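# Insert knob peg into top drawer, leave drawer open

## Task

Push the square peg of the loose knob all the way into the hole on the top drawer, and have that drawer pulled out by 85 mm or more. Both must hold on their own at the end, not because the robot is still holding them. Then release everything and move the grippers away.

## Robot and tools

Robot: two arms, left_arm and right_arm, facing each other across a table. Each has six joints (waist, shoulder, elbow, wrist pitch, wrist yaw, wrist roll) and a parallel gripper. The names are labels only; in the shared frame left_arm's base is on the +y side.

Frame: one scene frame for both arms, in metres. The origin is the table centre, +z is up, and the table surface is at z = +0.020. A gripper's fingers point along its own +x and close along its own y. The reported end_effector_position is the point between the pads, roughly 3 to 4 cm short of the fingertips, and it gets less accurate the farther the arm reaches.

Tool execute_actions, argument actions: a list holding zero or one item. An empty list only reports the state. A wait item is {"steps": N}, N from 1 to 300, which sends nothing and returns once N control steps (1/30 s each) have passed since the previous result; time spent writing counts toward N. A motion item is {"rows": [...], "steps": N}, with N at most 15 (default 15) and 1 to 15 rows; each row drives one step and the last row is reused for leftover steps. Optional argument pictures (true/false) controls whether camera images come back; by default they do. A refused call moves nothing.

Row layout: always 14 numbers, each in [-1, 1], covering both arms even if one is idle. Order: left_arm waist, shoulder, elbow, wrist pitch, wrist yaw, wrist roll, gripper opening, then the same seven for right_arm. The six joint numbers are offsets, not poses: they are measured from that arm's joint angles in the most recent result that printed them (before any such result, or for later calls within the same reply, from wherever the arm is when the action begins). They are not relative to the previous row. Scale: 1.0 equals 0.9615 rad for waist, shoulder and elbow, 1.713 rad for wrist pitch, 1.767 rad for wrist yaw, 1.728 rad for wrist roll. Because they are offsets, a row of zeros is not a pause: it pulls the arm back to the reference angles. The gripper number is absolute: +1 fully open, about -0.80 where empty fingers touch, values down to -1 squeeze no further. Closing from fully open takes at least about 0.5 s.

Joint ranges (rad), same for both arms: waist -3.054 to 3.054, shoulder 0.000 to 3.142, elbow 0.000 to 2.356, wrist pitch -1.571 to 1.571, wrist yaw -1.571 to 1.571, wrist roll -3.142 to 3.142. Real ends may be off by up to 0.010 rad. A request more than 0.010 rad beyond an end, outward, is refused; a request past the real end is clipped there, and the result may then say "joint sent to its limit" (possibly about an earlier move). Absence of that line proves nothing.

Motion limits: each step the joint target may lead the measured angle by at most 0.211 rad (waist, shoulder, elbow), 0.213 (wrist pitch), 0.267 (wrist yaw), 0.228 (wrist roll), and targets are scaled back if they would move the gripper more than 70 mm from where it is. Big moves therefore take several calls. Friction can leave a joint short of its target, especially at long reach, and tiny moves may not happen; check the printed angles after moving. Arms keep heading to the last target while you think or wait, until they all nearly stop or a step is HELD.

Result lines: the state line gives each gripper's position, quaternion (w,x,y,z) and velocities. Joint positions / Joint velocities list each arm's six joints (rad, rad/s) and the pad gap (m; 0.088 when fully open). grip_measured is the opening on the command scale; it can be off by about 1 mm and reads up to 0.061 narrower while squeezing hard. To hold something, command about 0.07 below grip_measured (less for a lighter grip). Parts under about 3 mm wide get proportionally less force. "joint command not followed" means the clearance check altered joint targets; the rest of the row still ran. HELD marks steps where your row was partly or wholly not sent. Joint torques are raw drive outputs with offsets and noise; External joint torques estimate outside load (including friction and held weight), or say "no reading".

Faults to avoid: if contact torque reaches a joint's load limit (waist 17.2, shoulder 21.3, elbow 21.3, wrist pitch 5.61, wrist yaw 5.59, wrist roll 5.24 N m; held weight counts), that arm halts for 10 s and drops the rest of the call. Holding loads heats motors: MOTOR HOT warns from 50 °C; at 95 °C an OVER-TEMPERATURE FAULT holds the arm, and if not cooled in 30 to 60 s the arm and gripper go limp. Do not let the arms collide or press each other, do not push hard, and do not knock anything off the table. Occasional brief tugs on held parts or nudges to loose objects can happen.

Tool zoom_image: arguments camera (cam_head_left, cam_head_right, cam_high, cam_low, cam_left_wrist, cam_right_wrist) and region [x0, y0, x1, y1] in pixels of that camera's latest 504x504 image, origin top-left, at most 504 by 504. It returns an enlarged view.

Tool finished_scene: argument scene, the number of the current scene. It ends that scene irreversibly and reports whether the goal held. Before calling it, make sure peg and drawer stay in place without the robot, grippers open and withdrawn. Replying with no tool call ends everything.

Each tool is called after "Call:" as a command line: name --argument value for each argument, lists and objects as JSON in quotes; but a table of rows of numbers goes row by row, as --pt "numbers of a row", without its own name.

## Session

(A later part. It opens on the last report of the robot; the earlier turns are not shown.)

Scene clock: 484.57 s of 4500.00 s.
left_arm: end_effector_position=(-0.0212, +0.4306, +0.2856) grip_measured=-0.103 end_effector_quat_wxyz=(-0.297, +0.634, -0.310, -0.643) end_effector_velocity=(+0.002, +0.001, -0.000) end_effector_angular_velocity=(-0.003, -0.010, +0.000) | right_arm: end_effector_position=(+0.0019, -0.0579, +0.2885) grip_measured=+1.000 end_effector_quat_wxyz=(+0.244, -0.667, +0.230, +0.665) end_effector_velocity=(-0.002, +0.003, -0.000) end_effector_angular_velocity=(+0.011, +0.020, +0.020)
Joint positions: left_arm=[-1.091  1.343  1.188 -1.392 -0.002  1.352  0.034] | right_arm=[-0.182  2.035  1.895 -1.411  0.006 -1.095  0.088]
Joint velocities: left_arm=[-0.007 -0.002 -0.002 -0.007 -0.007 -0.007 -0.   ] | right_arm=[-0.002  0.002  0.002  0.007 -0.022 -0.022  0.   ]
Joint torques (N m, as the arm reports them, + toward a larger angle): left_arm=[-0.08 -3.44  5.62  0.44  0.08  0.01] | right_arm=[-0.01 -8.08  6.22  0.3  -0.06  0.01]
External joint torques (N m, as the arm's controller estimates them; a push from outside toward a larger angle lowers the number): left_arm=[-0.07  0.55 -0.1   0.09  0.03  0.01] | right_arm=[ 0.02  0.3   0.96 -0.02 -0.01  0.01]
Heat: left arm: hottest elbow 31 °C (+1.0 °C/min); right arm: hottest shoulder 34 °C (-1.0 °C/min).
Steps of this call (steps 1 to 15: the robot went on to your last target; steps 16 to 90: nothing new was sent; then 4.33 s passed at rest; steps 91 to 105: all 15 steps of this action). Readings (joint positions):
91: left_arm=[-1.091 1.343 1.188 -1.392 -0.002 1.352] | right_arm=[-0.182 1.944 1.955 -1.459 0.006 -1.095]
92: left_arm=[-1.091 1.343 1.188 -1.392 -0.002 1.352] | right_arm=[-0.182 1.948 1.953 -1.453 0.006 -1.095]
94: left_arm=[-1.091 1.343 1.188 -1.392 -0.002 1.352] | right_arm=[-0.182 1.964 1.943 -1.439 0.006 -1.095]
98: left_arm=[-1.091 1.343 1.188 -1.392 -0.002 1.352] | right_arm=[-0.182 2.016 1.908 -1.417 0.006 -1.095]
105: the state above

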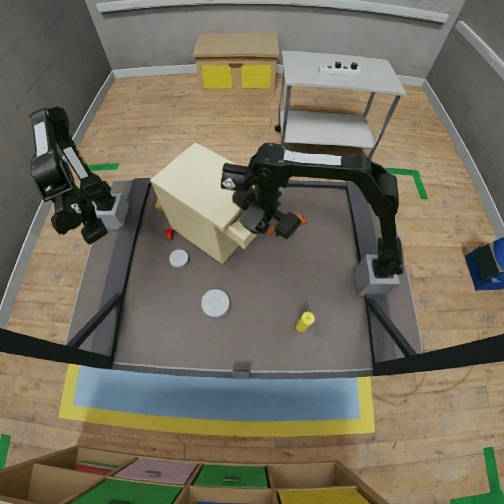

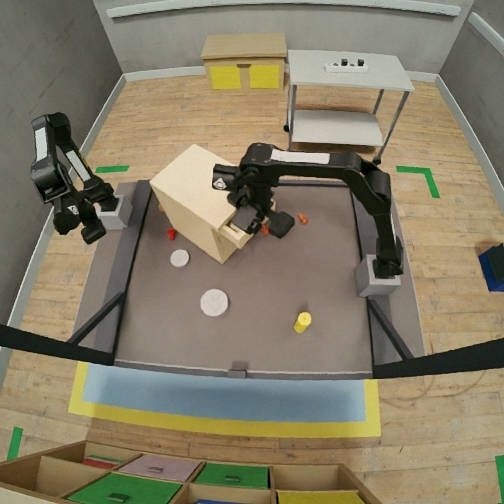

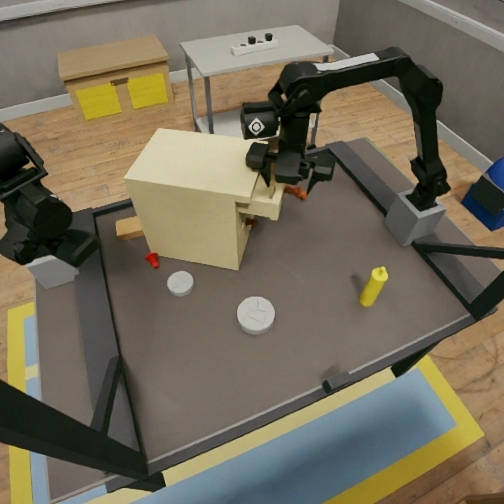

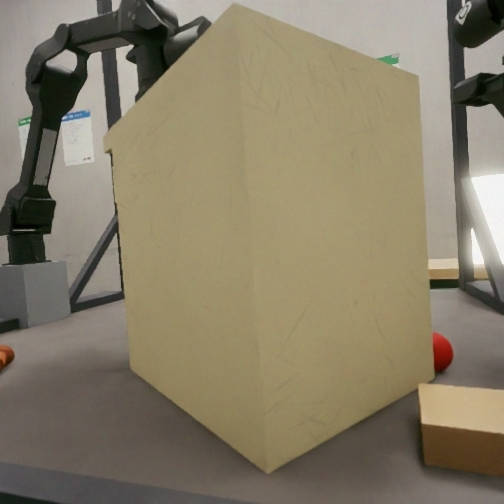

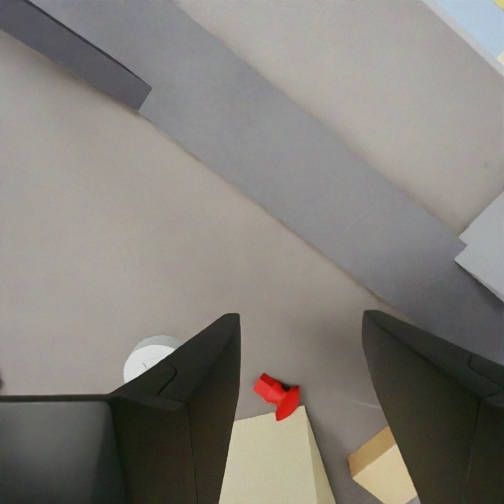

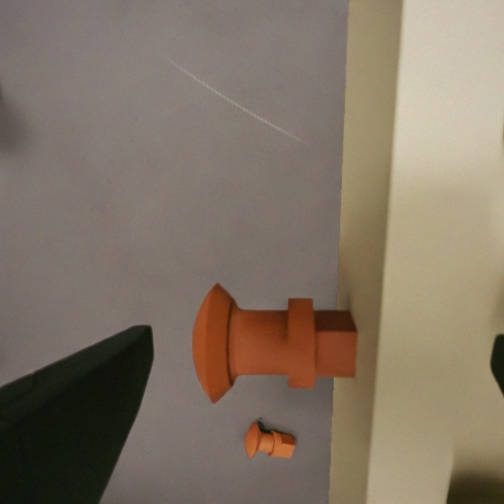

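Call:
execute_actions --actions '[{"rows":[[0,0,0,0,0,0,-0.1,0,0.024,-0.04,0.022,0,0,0.85]],"steps":12}]' --pictures false

Call:
execute_actions --actions '[{"rows":[[0,0,0,0,0,0,-0.1,0,0,0,0,0,0,0.45]],"steps":12}]'

Scene clock: 495.80 s of 4500.00 s.
left_arm: end_effector_position=(-0.0212, +0.4306, +0.2856) grip_measured=-0.103 end_effector_quat_wxyz=(-0.297, +0.634, -0.310, -0.643) end_effector_velocity=(-0.001, -0.000, -0.001) end_effector_angular_velocity=(-0.007, -0.001, +0.000) | right_arm: end_effector_position=(+0.0027, -0.0553, +0.2798) grip_measured=+0.855 end_effector_quat_wxyz=(+0.245, -0.668, +0.229, +0.664) end_effector_velocity=(+0.001, -0.004, -0.002) end_effector_angular_velocity=(-0.018, -0.004, +0.005)
Joint positions: left_arm=[-1.091  1.343  1.188 -1.392 -0.002  1.352  0.034] | right_arm=[-0.181  2.042  1.87  -1.377  0.008 -1.095  0.081]
Joint velocities: left_arm=[-0.007  0.002 -0.002  0.007 -0.007 -0.007 -0.   ] | right_arm=[-0.002 -0.002 -0.012 -0.007  0.007 -0.007 -0.001]
Joint torques (N m, as the arm reports them, + toward a larger angle): left_arm=[-0.07 -3.23  5.78  0.43  0.06 -0.02] | right_arm=[-0.04 -6.2   4.76  0.34 -0.16  0.01]
External joint torques (N m, as the arm's controller estimates them; a push from outside toward a larger angle lowers the number): left_arm=[-0.03  0.71  0.12  0.09  0.   -0.02] | right_arm=[-0.03  2.55 -0.71  0.03 -0.12  0.01]
Heat: left arm: hottest elbow 31 °C (+0.0 °C/min); right arm: hottest shoulder 36 °C (+2.0 °C/min).
Steps of this call (steps 1 to 15: the robot went on to your last target; steps 16 to 90: nothing new was sent; then 7.83 s passed at rest; steps 91 to 102: all 12 steps of this action). Readings (joint positions):
91: left_arm=[-1.091 1.343 1.188 -1.392 -0.002 1.352] | right_arm=[-0.182 2.036 1.892 -1.406 0.006 -1.095]
92: left_arm=[-1.091 1.343 1.188 -1.392 -0.002 1.352] | right_arm=[-0.182 2.036 1.885 -1.395 0.006 -1.095]
94: left_arm=[-1.091 1.343 1.188 -1.392 -0.002 1.352] | right_arm=[-0.182 2.040 1.875 -1.385 0.006 -1.095]
98: left_arm=[-1.091 1.343 1.188 -1.392 -0.002 1.352] | right_arm=[-0.181 2.042 1.871 -1.379 0.007 -1.095]
102: the state above

Scene clock: 496.20 s of 4500.00 s.
left_arm: end_effector_position=(-0.0212, +0.4306, +0.2856) grip_measured=-0.103 end_effector_quat_wxyz=(-0.297, +0.634, -0.310, -0.643) end_effector_velocity=(-0.002, +0.001, -0.001) end_effector_angular_velocity=(+0.006, +0.006, +0.005) | right_arm: end_effector_position=(+0.0020, -0.0559, +0.2798) grip_measured=+0.459 end_effector_quat_wxyz=(+0.243, -0.668, +0.230, +0.665) end_effector_velocity=(+0.002, -0.002, +0.002) end_effector_angular_velocity=(-0.004, -0.007, -0.010)
Joint positions: left_arm=[-1.091  1.343  1.188 -1.392 -0.002  1.352  0.034] | right_arm=[-0.181  2.042  1.87  -1.381  0.006 -1.095  0.061]
Joint velocities: left_arm=[-0.002  0.002 -0.002  0.007  0.007 -0.007 -0.   ] | right_arm=[-0.002 -0.002  0.002 -0.007  0.007  0.007 -0.003]
Joint torques (N m, as the arm reports them, + toward a larger angle): left_arm=[-0.14 -3.43  5.74  0.43  0.07 -0.03] | right_arm=[-0.04 -7.84  6.34  0.33  0.01  0.01]
External joint torques (N m, as the arm's controller estimates them; a push from outside toward a larger angle lowers the number): left_arm=[-0.16  0.49  0.04  0.07  0.02 -0.03] | right_arm=[0.03 0.9  0.89 0.02 0.06 0.01]
Heat: left arm: hottest elbow 31 °C (+0.0 °C/min); right arm: hottest shoulder 36 °C (+2.0 °C/min).
Steps of this call (steps 1 to 12: all 12 steps of this action). Readings (joint positions):
1: left_arm=[-1.091 1.343 1.188 -1.392 -0.002 1.352] | right_arm=[-0.181 2.042 1.870 -1.376 0.008 -1.095]
2: left_arm=[-1.091 1.343 1.188 -1.392 -0.002 1.352] | right_arm=[-0.181 2.042 1.870 -1.376 0.008 -1.095]
4: left_arm=[-1.091 1.343 1.188 -1.392 -0.002 1.352] | right_arm=[-0.181 2.042 1.870 -1.378 0.007 -1.095]
8: left_arm=[-1.091 1.343 1.188 -1.392 -0.002 1.352] | right_arm=[-0.181 2.042 1.870 -1.380 0.006 -1.095]
12: the state above

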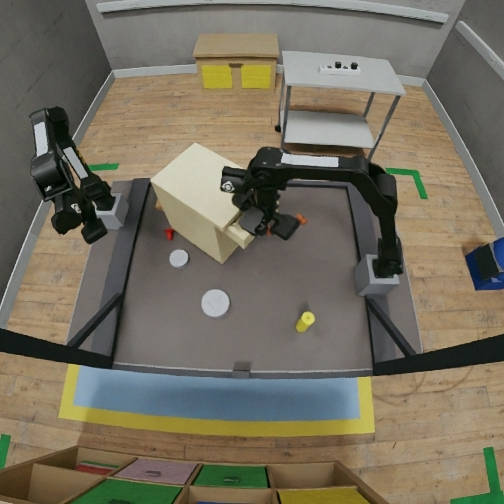

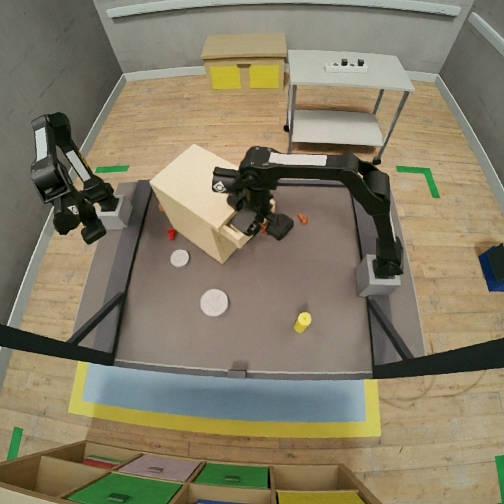

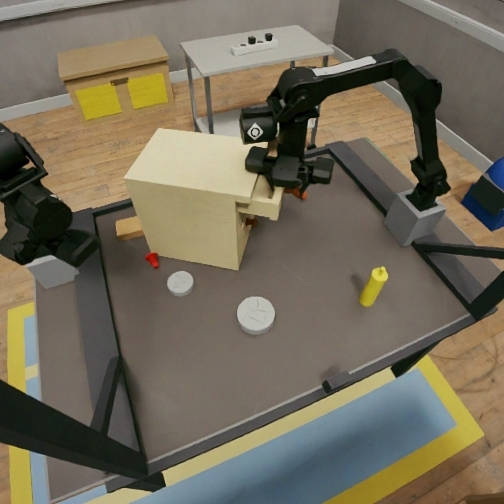

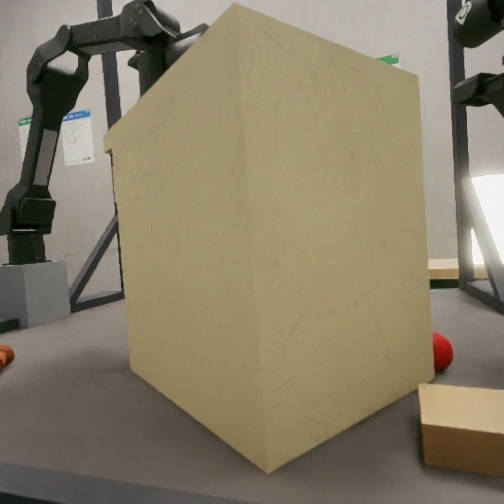

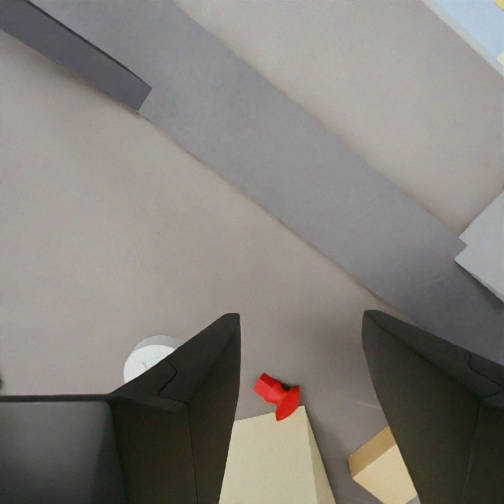

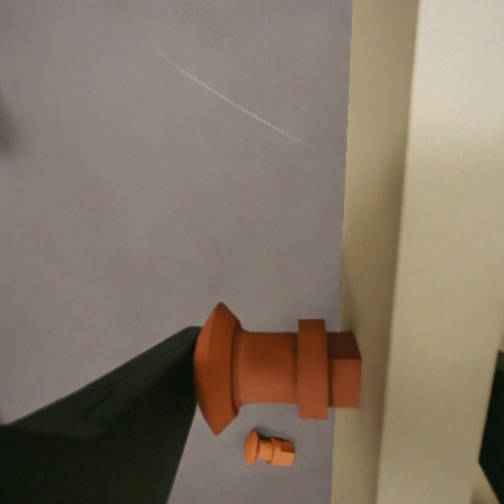

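Resting on the cabinet top, but it is pushing in. Squeeze.

Call:
execute_actions --actions '[{"rows":[[0,0,0,0,0,0,-0.1,0,0,0,0,0,0,0.38],[0,0,0,0,0,0,-0.1,0,0,0,0,0,0,0.33],[0,0,0,0,0,0,-0.1,0,0,0,0,0,0,0.28],[0,0,0,0,0,0,-0.1,0,0,0,0,0,0,0.23],[0,0,0,0,0,0,-0.1,0,0,0,0,0,0,0.18],[0,0,0,0,0,0,-0.1,0,0,0,0,0,0,0.1],[0,0,0,0,0,0,-0.1,0,0,0,0,0,0,0]],"steps":15}]' --pictures false

Call:
execute_actions --actions '[{"rows":[[0,0,0,0,0,0,-0.1,0.012,-0.01,-0.006,-0.025,0,0,0]],"steps":15}]'

Scene clock: 505.53 s of 4500.00 s.
left_arm: end_effector_position=(-0.0212, +0.4306, +0.2856) grip_measured=-0.103 end_effector_quat_wxyz=(-0.297, +0.634, -0.310, -0.643) end_effector_velocity=(+0.006, -0.000, -0.000) end_effector_angular_velocity=(-0.010, -0.029, +0.005) | right_arm: end_effector_position=(+0.0039, -0.0542, +0.2798) grip_measured=+0.248 end_effector_quat_wxyz=(+0.247, -0.668, +0.227, +0.664) end_effector_velocity=(+0.001, -0.007, -0.001) end_effector_angular_velocity=(-0.028, -0.001, -0.010)
Joint positions: left_arm=[-1.091  1.343  1.188 -1.392 -0.002  1.352  0.034] | right_arm=[-0.183  2.042  1.87  -1.371  0.011 -1.095  0.051]
Joint velocities: left_arm=[-0.002 -0.002 -0.002 -0.022 -0.022 -0.007 -0.   ] | right_arm=[-0.002 -0.002 -0.007 -0.022  0.007  0.007 -0.   ]
Joint torques (N m, as the arm reports them, + toward a larger angle): left_arm=[-0.01 -3.48  5.67  0.45  0.09 -0.03] | right_arm=[ 0.2  -7.86  6.33 -0.48 -0.23  0.02]
External joint torques (N m, as the arm's controller estimates them; a push from outside toward a larger angle lowers the number): left_arm=[-0.02  0.5  -0.01  0.11  0.05 -0.03] | right_arm=[ 0.16  0.97  0.84 -0.81 -0.19  0.01]
Heat: left arm: hottest elbow 31 °C (+0.0 °C/min); right arm: hottest shoulder 37 °C (+3.0 °C/min).
Steps of this call (steps 1 to 15: the robot went on to your last target; steps 16 to 90: nothing new was sent; then 5.83 s passed at rest; steps 91 to 105: all 15 steps of this action). Readings (joint positions):
91: left_arm=[-1.091 1.343 1.188 -1.392 -0.002 1.352] | right_arm=[-0.181 2.042 1.870 -1.381 0.006 -1.095]
92: left_arm=[-1.091 1.343 1.188 -1.392 -0.002 1.352] | right_arm=[-0.181 2.042 1.870 -1.379 0.007 -1.095]
94: left_arm=[-1.091 1.343 1.188 -1.392 -0.002 1.352] | right_arm=[-0.181 2.042 1.870 -1.374 0.010 -1.095]
98: left_arm=[-1.091 1.343 1.188 -1.392 -0.002 1.352] | right_arm=[-0.183 2.042 1.870 -1.371 0.011 -1.095]
105: the state above

Scene clock: 506.03 s of 4500.00 s.
left_arm: end_effector_position=(-0.0212, +0.4306, +0.2856) grip_measured=-0.103 end_effector_quat_wxyz=(-0.297, +0.634, -0.310, -0.643) end_effector_velocity=(+0.000, +0.002, +0.000) end_effector_angular_velocity=(+0.010, -0.003, +0.019) | right_arm: end_effector_position=(+0.0053, -0.0569, +0.2798) grip_measured=+0.248 end_effector_quat_wxyz=(+0.244, -0.673, +0.230, +0.659) end_effector_velocity=(+0.002, -0.003, +0.000) end_effector_angular_velocity=(-0.009, -0.006, +0.005)
Joint positions: left_arm=[-1.091  1.343  1.188 -1.392 -0.002  1.352  0.034] | right_arm=[-0.183  2.042  1.87  -1.382  0.022 -1.096  0.051]
Joint velocities: left_arm=[-0.002  0.002  0.002 -0.007  0.007 -0.022 -0.   ] | right_arm=[-0.002 -0.002 -0.002 -0.007  0.007 -0.007 -0.   ]
Joint torques (N m, as the arm reports them, + toward a larger angle): left_arm=[-0.11 -3.35  5.87  0.46  0.09 -0.03] | right_arm=[ 1.15 -8.77  5.61 -2.01 -0.59  0.06]
External joint torques (N m, as the arm's controller estimates them; a push from outside toward a larger angle lowers the number): left_arm=[-0.1   0.56  0.18  0.11  0.03 -0.03] | right_arm=[ 1.18  0.03  0.13 -2.32 -0.56  0.05]
Heat: left arm: hottest elbow 31 °C (+0.0 °C/min); right arm: hottest shoulder 37 °C (+3.0 °C/min).
Steps of this call (steps 1 to 15: all 15 steps of this action). Readings (joint positions):
1: left_arm=[-1.091 1.343 1.188 -1.392 -0.002 1.352] | right_arm=[-0.183 2.042 1.870 -1.373 0.011 -1.095]
2: left_arm=[-1.091 1.343 1.188 -1.392 -0.002 1.352] | right_arm=[-0.183 2.042 1.870 -1.375 0.013 -1.095]
4: left_arm=[-1.091 1.343 1.188 -1.392 -0.002 1.352] | right_arm=[-0.183 2.042 1.870 -1.379 0.019 -1.095]
8: left_arm=[-1.091 1.343 1.188 -1.392 -0.002 1.352] | right_arm=[-0.183 2.042 1.870 -1.381 0.022 -1.096]
15: the state above

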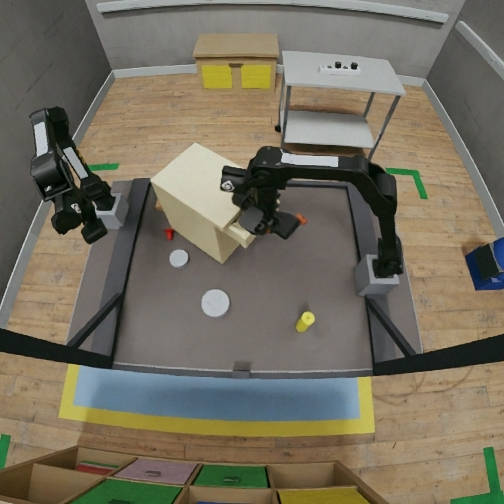

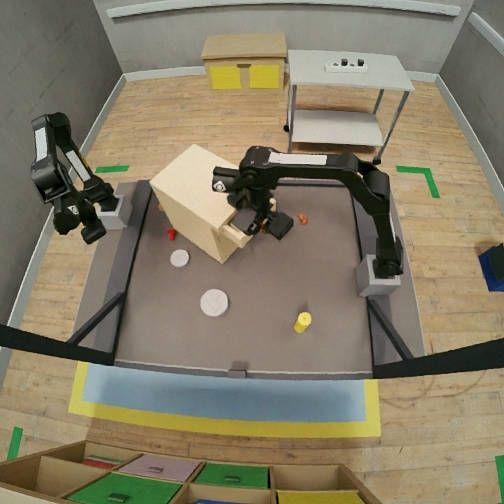

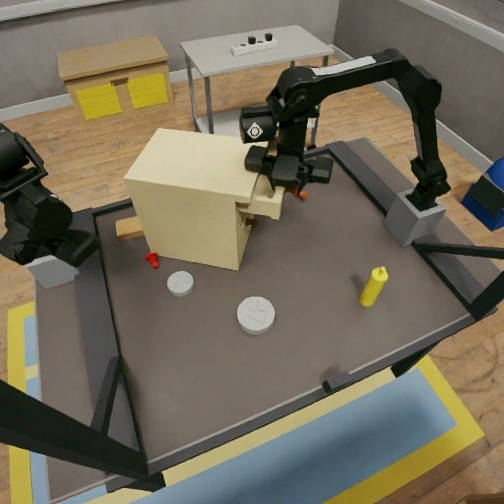

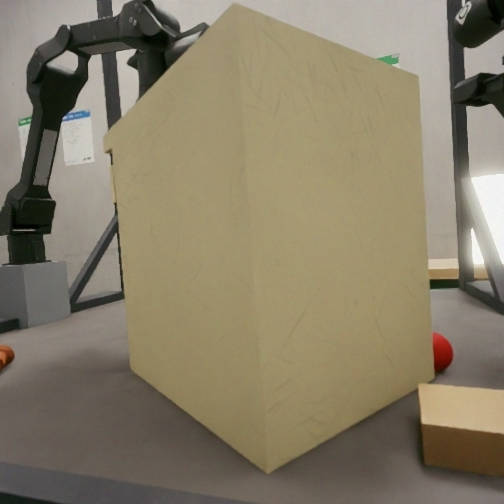

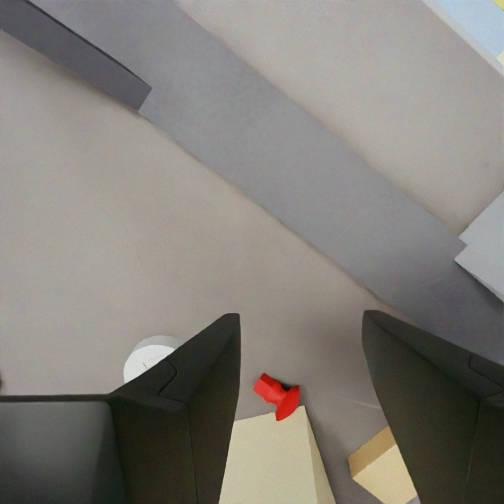

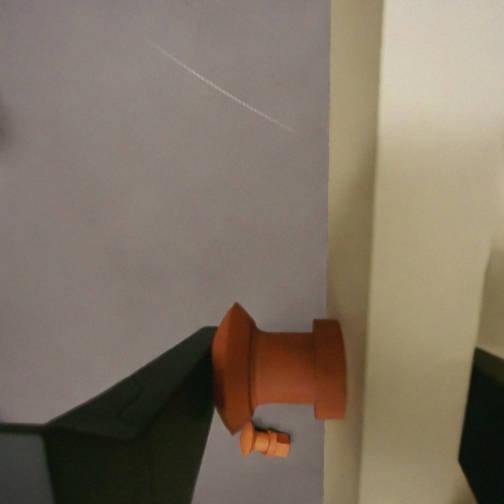

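Seated, drawer at its stop. Release and lift.

Call:
execute_actions --actions '[{"rows":[[0,0,0,0,0,0,-0.1,0,0,0,0,0,0,0.8]],"steps":10}]' --pictures false

Call:
execute_actions --actions '[{"rows":[[0,0,0,0,0,0,-0.1,0,-0.11,0.1,-0.05,0,0,0.8]],"steps":12}]' --pictures false

Call:
execute_actions --actions '[{"rows":[[0,0,0,0,0,0,-0.1,0,-0.6,0,0,0,0,0.8]],"steps":15}]'

Call:
zoom_image --camera "cam_head_right" --region '[215,180,295,260]'

Scene clock: 516.43 s of 4500.00 s.
left_arm: end_effector_position=(-0.0212, +0.4306, +0.2856) grip_measured=-0.103 end_effector_quat_wxyz=(-0.297, +0.634, -0.310, -0.643) end_effector_velocity=(+0.003, +0.001, +0.001) end_effector_angular_velocity=(-0.005, -0.005, +0.005) | right_arm: end_effector_position=(+0.0048, -0.0583, +0.2799) grip_measured=+0.775 end_effector_quat_wxyz=(+0.241, -0.673, +0.232, +0.659) end_effector_velocity=(+0.002, +0.000, +0.002) end_effector_angular_velocity=(+0.010, -0.010, +0.019)
Joint positions: left_arm=[-1.091  1.343  1.188 -1.392 -0.002  1.352  0.034] | right_arm=[-0.183  2.042  1.87  -1.389  0.021 -1.096  0.077]
Joint velocities: left_arm=[-0.002 -0.007 -0.002 -0.007 -0.007 -0.007 -0.   ] | right_arm=[-0.002 -0.007 -0.002  0.007  0.007 -0.022  0.011]
Joint torques (N m, as the arm reports them, + toward a larger angle): left_arm=[ 0.09 -3.36  5.73  0.43  0.07 -0.02] | right_arm=[-0.01 -7.84  6.29  0.52  0.02  0.02]
External joint torques (N m, as the arm's controller estimates them; a push from outside toward a larger angle lowers the number): left_arm=[ 0.1   0.7   0.03  0.12  0.02 -0.02] | right_arm=[0.02 1.11 0.75 0.22 0.05 0.02]
Heat: left arm: hottest elbow 31 °C (+0.0 °C/min); right arm: hottest shoulder 38 °C (+4.1 °C/min).
Steps of this call (steps 1 to 15: the robot went on to your last target; steps 16 to 90: nothing new was sent; then 7.07 s passed at rest; steps 91 to 100: all 10 steps of this action). Readings (joint positions):
91: left_arm=[-1.091 1.343 1.188 -1.392 -0.002 1.352] | right_arm=[-0.184 2.042 1.870 -1.382 0.023 -1.096]
92: left_arm=[-1.091 1.343 1.188 -1.392 -0.002 1.352] | right_arm=[-0.184 2.042 1.870 -1.389 0.022 -1.096]
94: left_arm=[-1.091 1.343 1.188 -1.392 -0.002 1.352] | right_arm=[-0.184 2.042 1.870 -1.394 0.021 -1.096]
98: left_arm=[-1.091 1.343 1.188 -1.392 -0.002 1.352] | right_arm=[-0.184 2.042 1.870 -1.390 0.021 -1.096]
100: the state above

Scene clock: 516.83 s of 4500.00 s.
left_arm: end_effector_position=(-0.0212, +0.4306, +0.2856) grip_measured=-0.103 end_effector_quat_wxyz=(-0.297, +0.634, -0.310, -0.643) end_effector_velocity=(+0.002, -0.002, +0.001) end_effector_angular_velocity=(-0.018, -0.012, +0.005) | right_arm: end_effector_position=(+0.0030, -0.0668, +0.3458) grip_measured=+0.797 end_effector_quat_wxyz=(+0.286, -0.665, +0.188, +0.664) end_effector_velocity=(-0.001, -0.002, -0.029) end_effector_angular_velocity=(-0.111, +0.030, +0.006)
Joint positions: left_arm=[-1.091  1.343  1.188 -1.392 -0.002  1.352  0.034] | right_arm=[-0.183  1.929  1.966 -1.471  0.021 -1.096  0.078]
Joint velocities: left_arm=[-0.002 -0.002  0.002 -0.007 -0.022 -0.007 -0.   ] | right_arm=[-0.002  0.071 -0.007 -0.037 -0.007 -0.007 -0.   ]
Joint torques (N m, as the arm reports them, + toward a larger angle): left_arm=[ 0.08 -3.32  5.7   0.45  0.1  -0.02] | right_arm=[-0.01 -6.86  6.24  0.13 -0.04  0.02]
External joint torques (N m, as the arm's controller estimates them; a push from outside toward a larger angle lowers the number): left_arm=[ 0.07  0.67 -0.02  0.1   0.05 -0.02] | right_arm=[-0.03  0.47  1.27 -0.4   0.    0.01]
Heat: left arm: hottest elbow 31 °C (+0.0 °C/min); right arm: hottest shoulder 38 °C (+4.0 °C/min).
Steps of this call (steps 1 to 12: all 12 steps of this action). Readings (joint positions):
1: left_arm=[-1.091 1.343 1.188 -1.392 -0.002 1.352] | right_arm=[-0.183 2.033 1.879 -1.397 0.021 -1.096]
2: left_arm=[-1.091 1.343 1.188 -1.392 -0.002 1.352] | right_arm=[-0.183 2.029 1.893 -1.420 0.021 -1.096]
4: left_arm=[-1.091 1.343 1.188 -1.392 -0.002 1.352] | right_arm=[-0.183 2.001 1.919 -1.449 0.021 -1.096]
8: left_arm=[-1.091 1.343 1.188 -1.392 -0.002 1.352] | right_arm=[-0.183 1.938 1.961 -1.466 0.021 -1.096]
12: the state above

Scene clock: 517.33 s of 4500.00 s.
left_arm: end_effector_position=(-0.0212, +0.4306, +0.2856) grip_measured=-0.103 end_effector_quat_wxyz=(-0.297, +0.634, -0.310, -0.643) end_effector_velocity=(+0.001, +0.002, -0.000) end_effector_angular_velocity=(+0.010, -0.003, +0.019) | right_arm: end_effector_position=(-0.0201, -0.1759, +0.5284) grip_measured=+0.797 end_effector_quat_wxyz=(+0.470, -0.598, -0.021, +0.649) end_effector_velocity=(-0.033, -0.175, +0.203) end_effector_angular_velocity=(+0.755, -0.172, -0.022)
Joint positions: left_arm=[-1.091  1.343  1.188 -1.392 -0.002  1.352  0.034] | right_arm=[-0.183  1.36   1.972 -1.471  0.021 -1.096  0.078]
Joint velocities: left_arm=[-0.002 -0.002 -0.002 -0.007  0.007 -0.022 -0.   ] | right_arm=[-0.002 -0.623  0.144  0.007  0.022  0.007 -0.   ]
Joint torques (N m, as the arm reports them, + toward a larger angle): left_arm=[-0.01 -3.54  5.84  0.47  0.08  0.01] | right_arm=[ 0.    1.18  3.67  1.06 -0.04  0.04]
External joint torques (N m, as the arm's controller estimates them; a push from outside toward a larger angle lowers the number): left_arm=[-0.02  0.49  0.11  0.13  0.03  0.01] | right_arm=[ 0.02  0.46  1.04 -0.26 -0.02  0.01]
Heat: left arm: hottest elbow 31 °C (+0.0 °C/min); right arm: hottest shoulder 38 °C (+4.1 °C/min).
Steps of this call (steps 1 to 15: all 15 steps of this action). Readings (joint positions):
1: left_arm=[-1.091 1.343 1.188 -1.392 -0.002 1.352] | right_arm=[-0.183 1.916 1.966 -1.469 0.021 -1.096]
2: left_arm=[-1.091 1.343 1.188 -1.392 -0.002 1.352] | right_arm=[-0.183 1.898 1.957 -1.469 0.021 -1.096]
4: left_arm=[-1.091 1.343 1.188 -1.392 -0.002 1.352] | right_arm=[-0.183 1.835 1.951 -1.471 0.021 -1.096]
8: left_arm=[-1.091 1.343 1.188 -1.392 -0.002 1.352] | right_arm=[-0.183 1.647 1.956 -1.471 0.021 -1.096]
15: the state above

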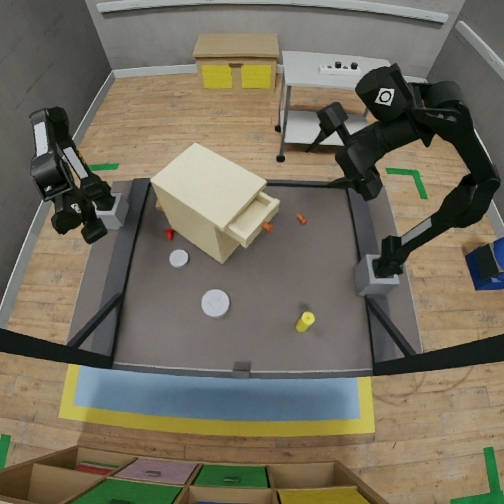

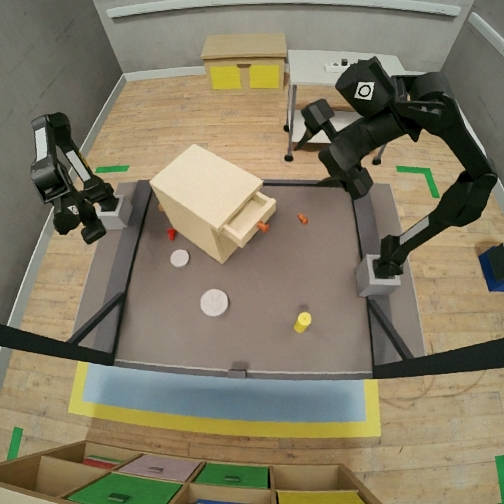

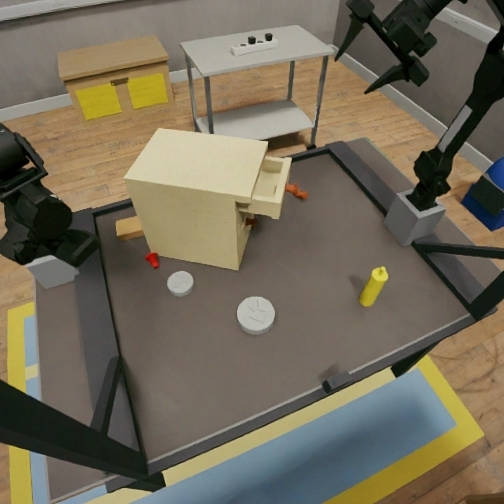

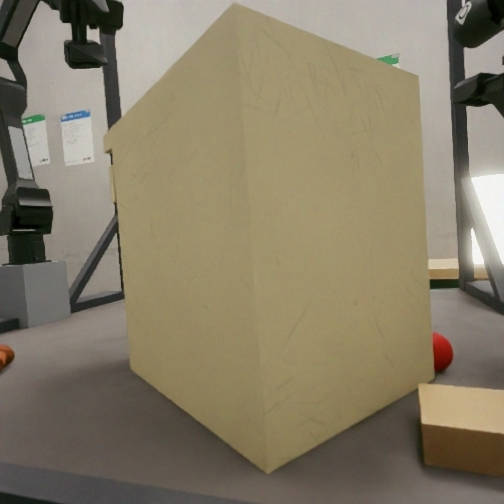

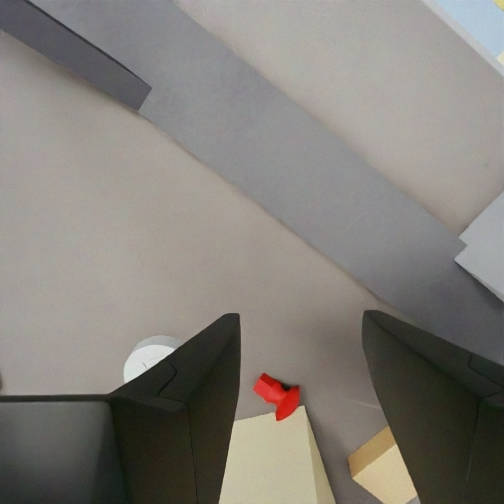

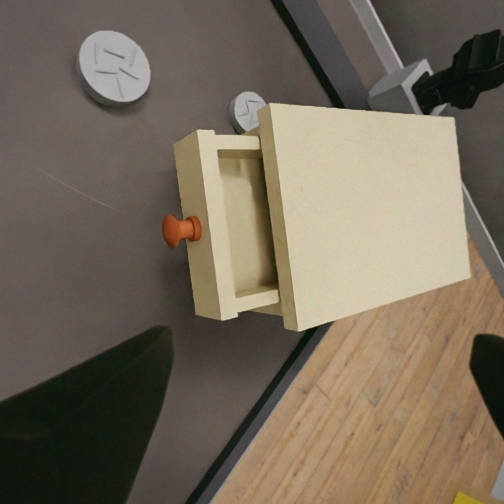

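Region (215, 180, 295, 260) of cam_head_right's 504x504 image, scaled by 6.300, with more detail than that image has.

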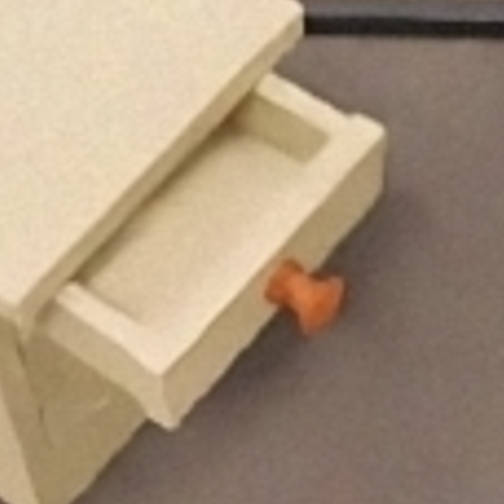

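Call:
finished_scene --scene 1

The scene is finished: the task was done.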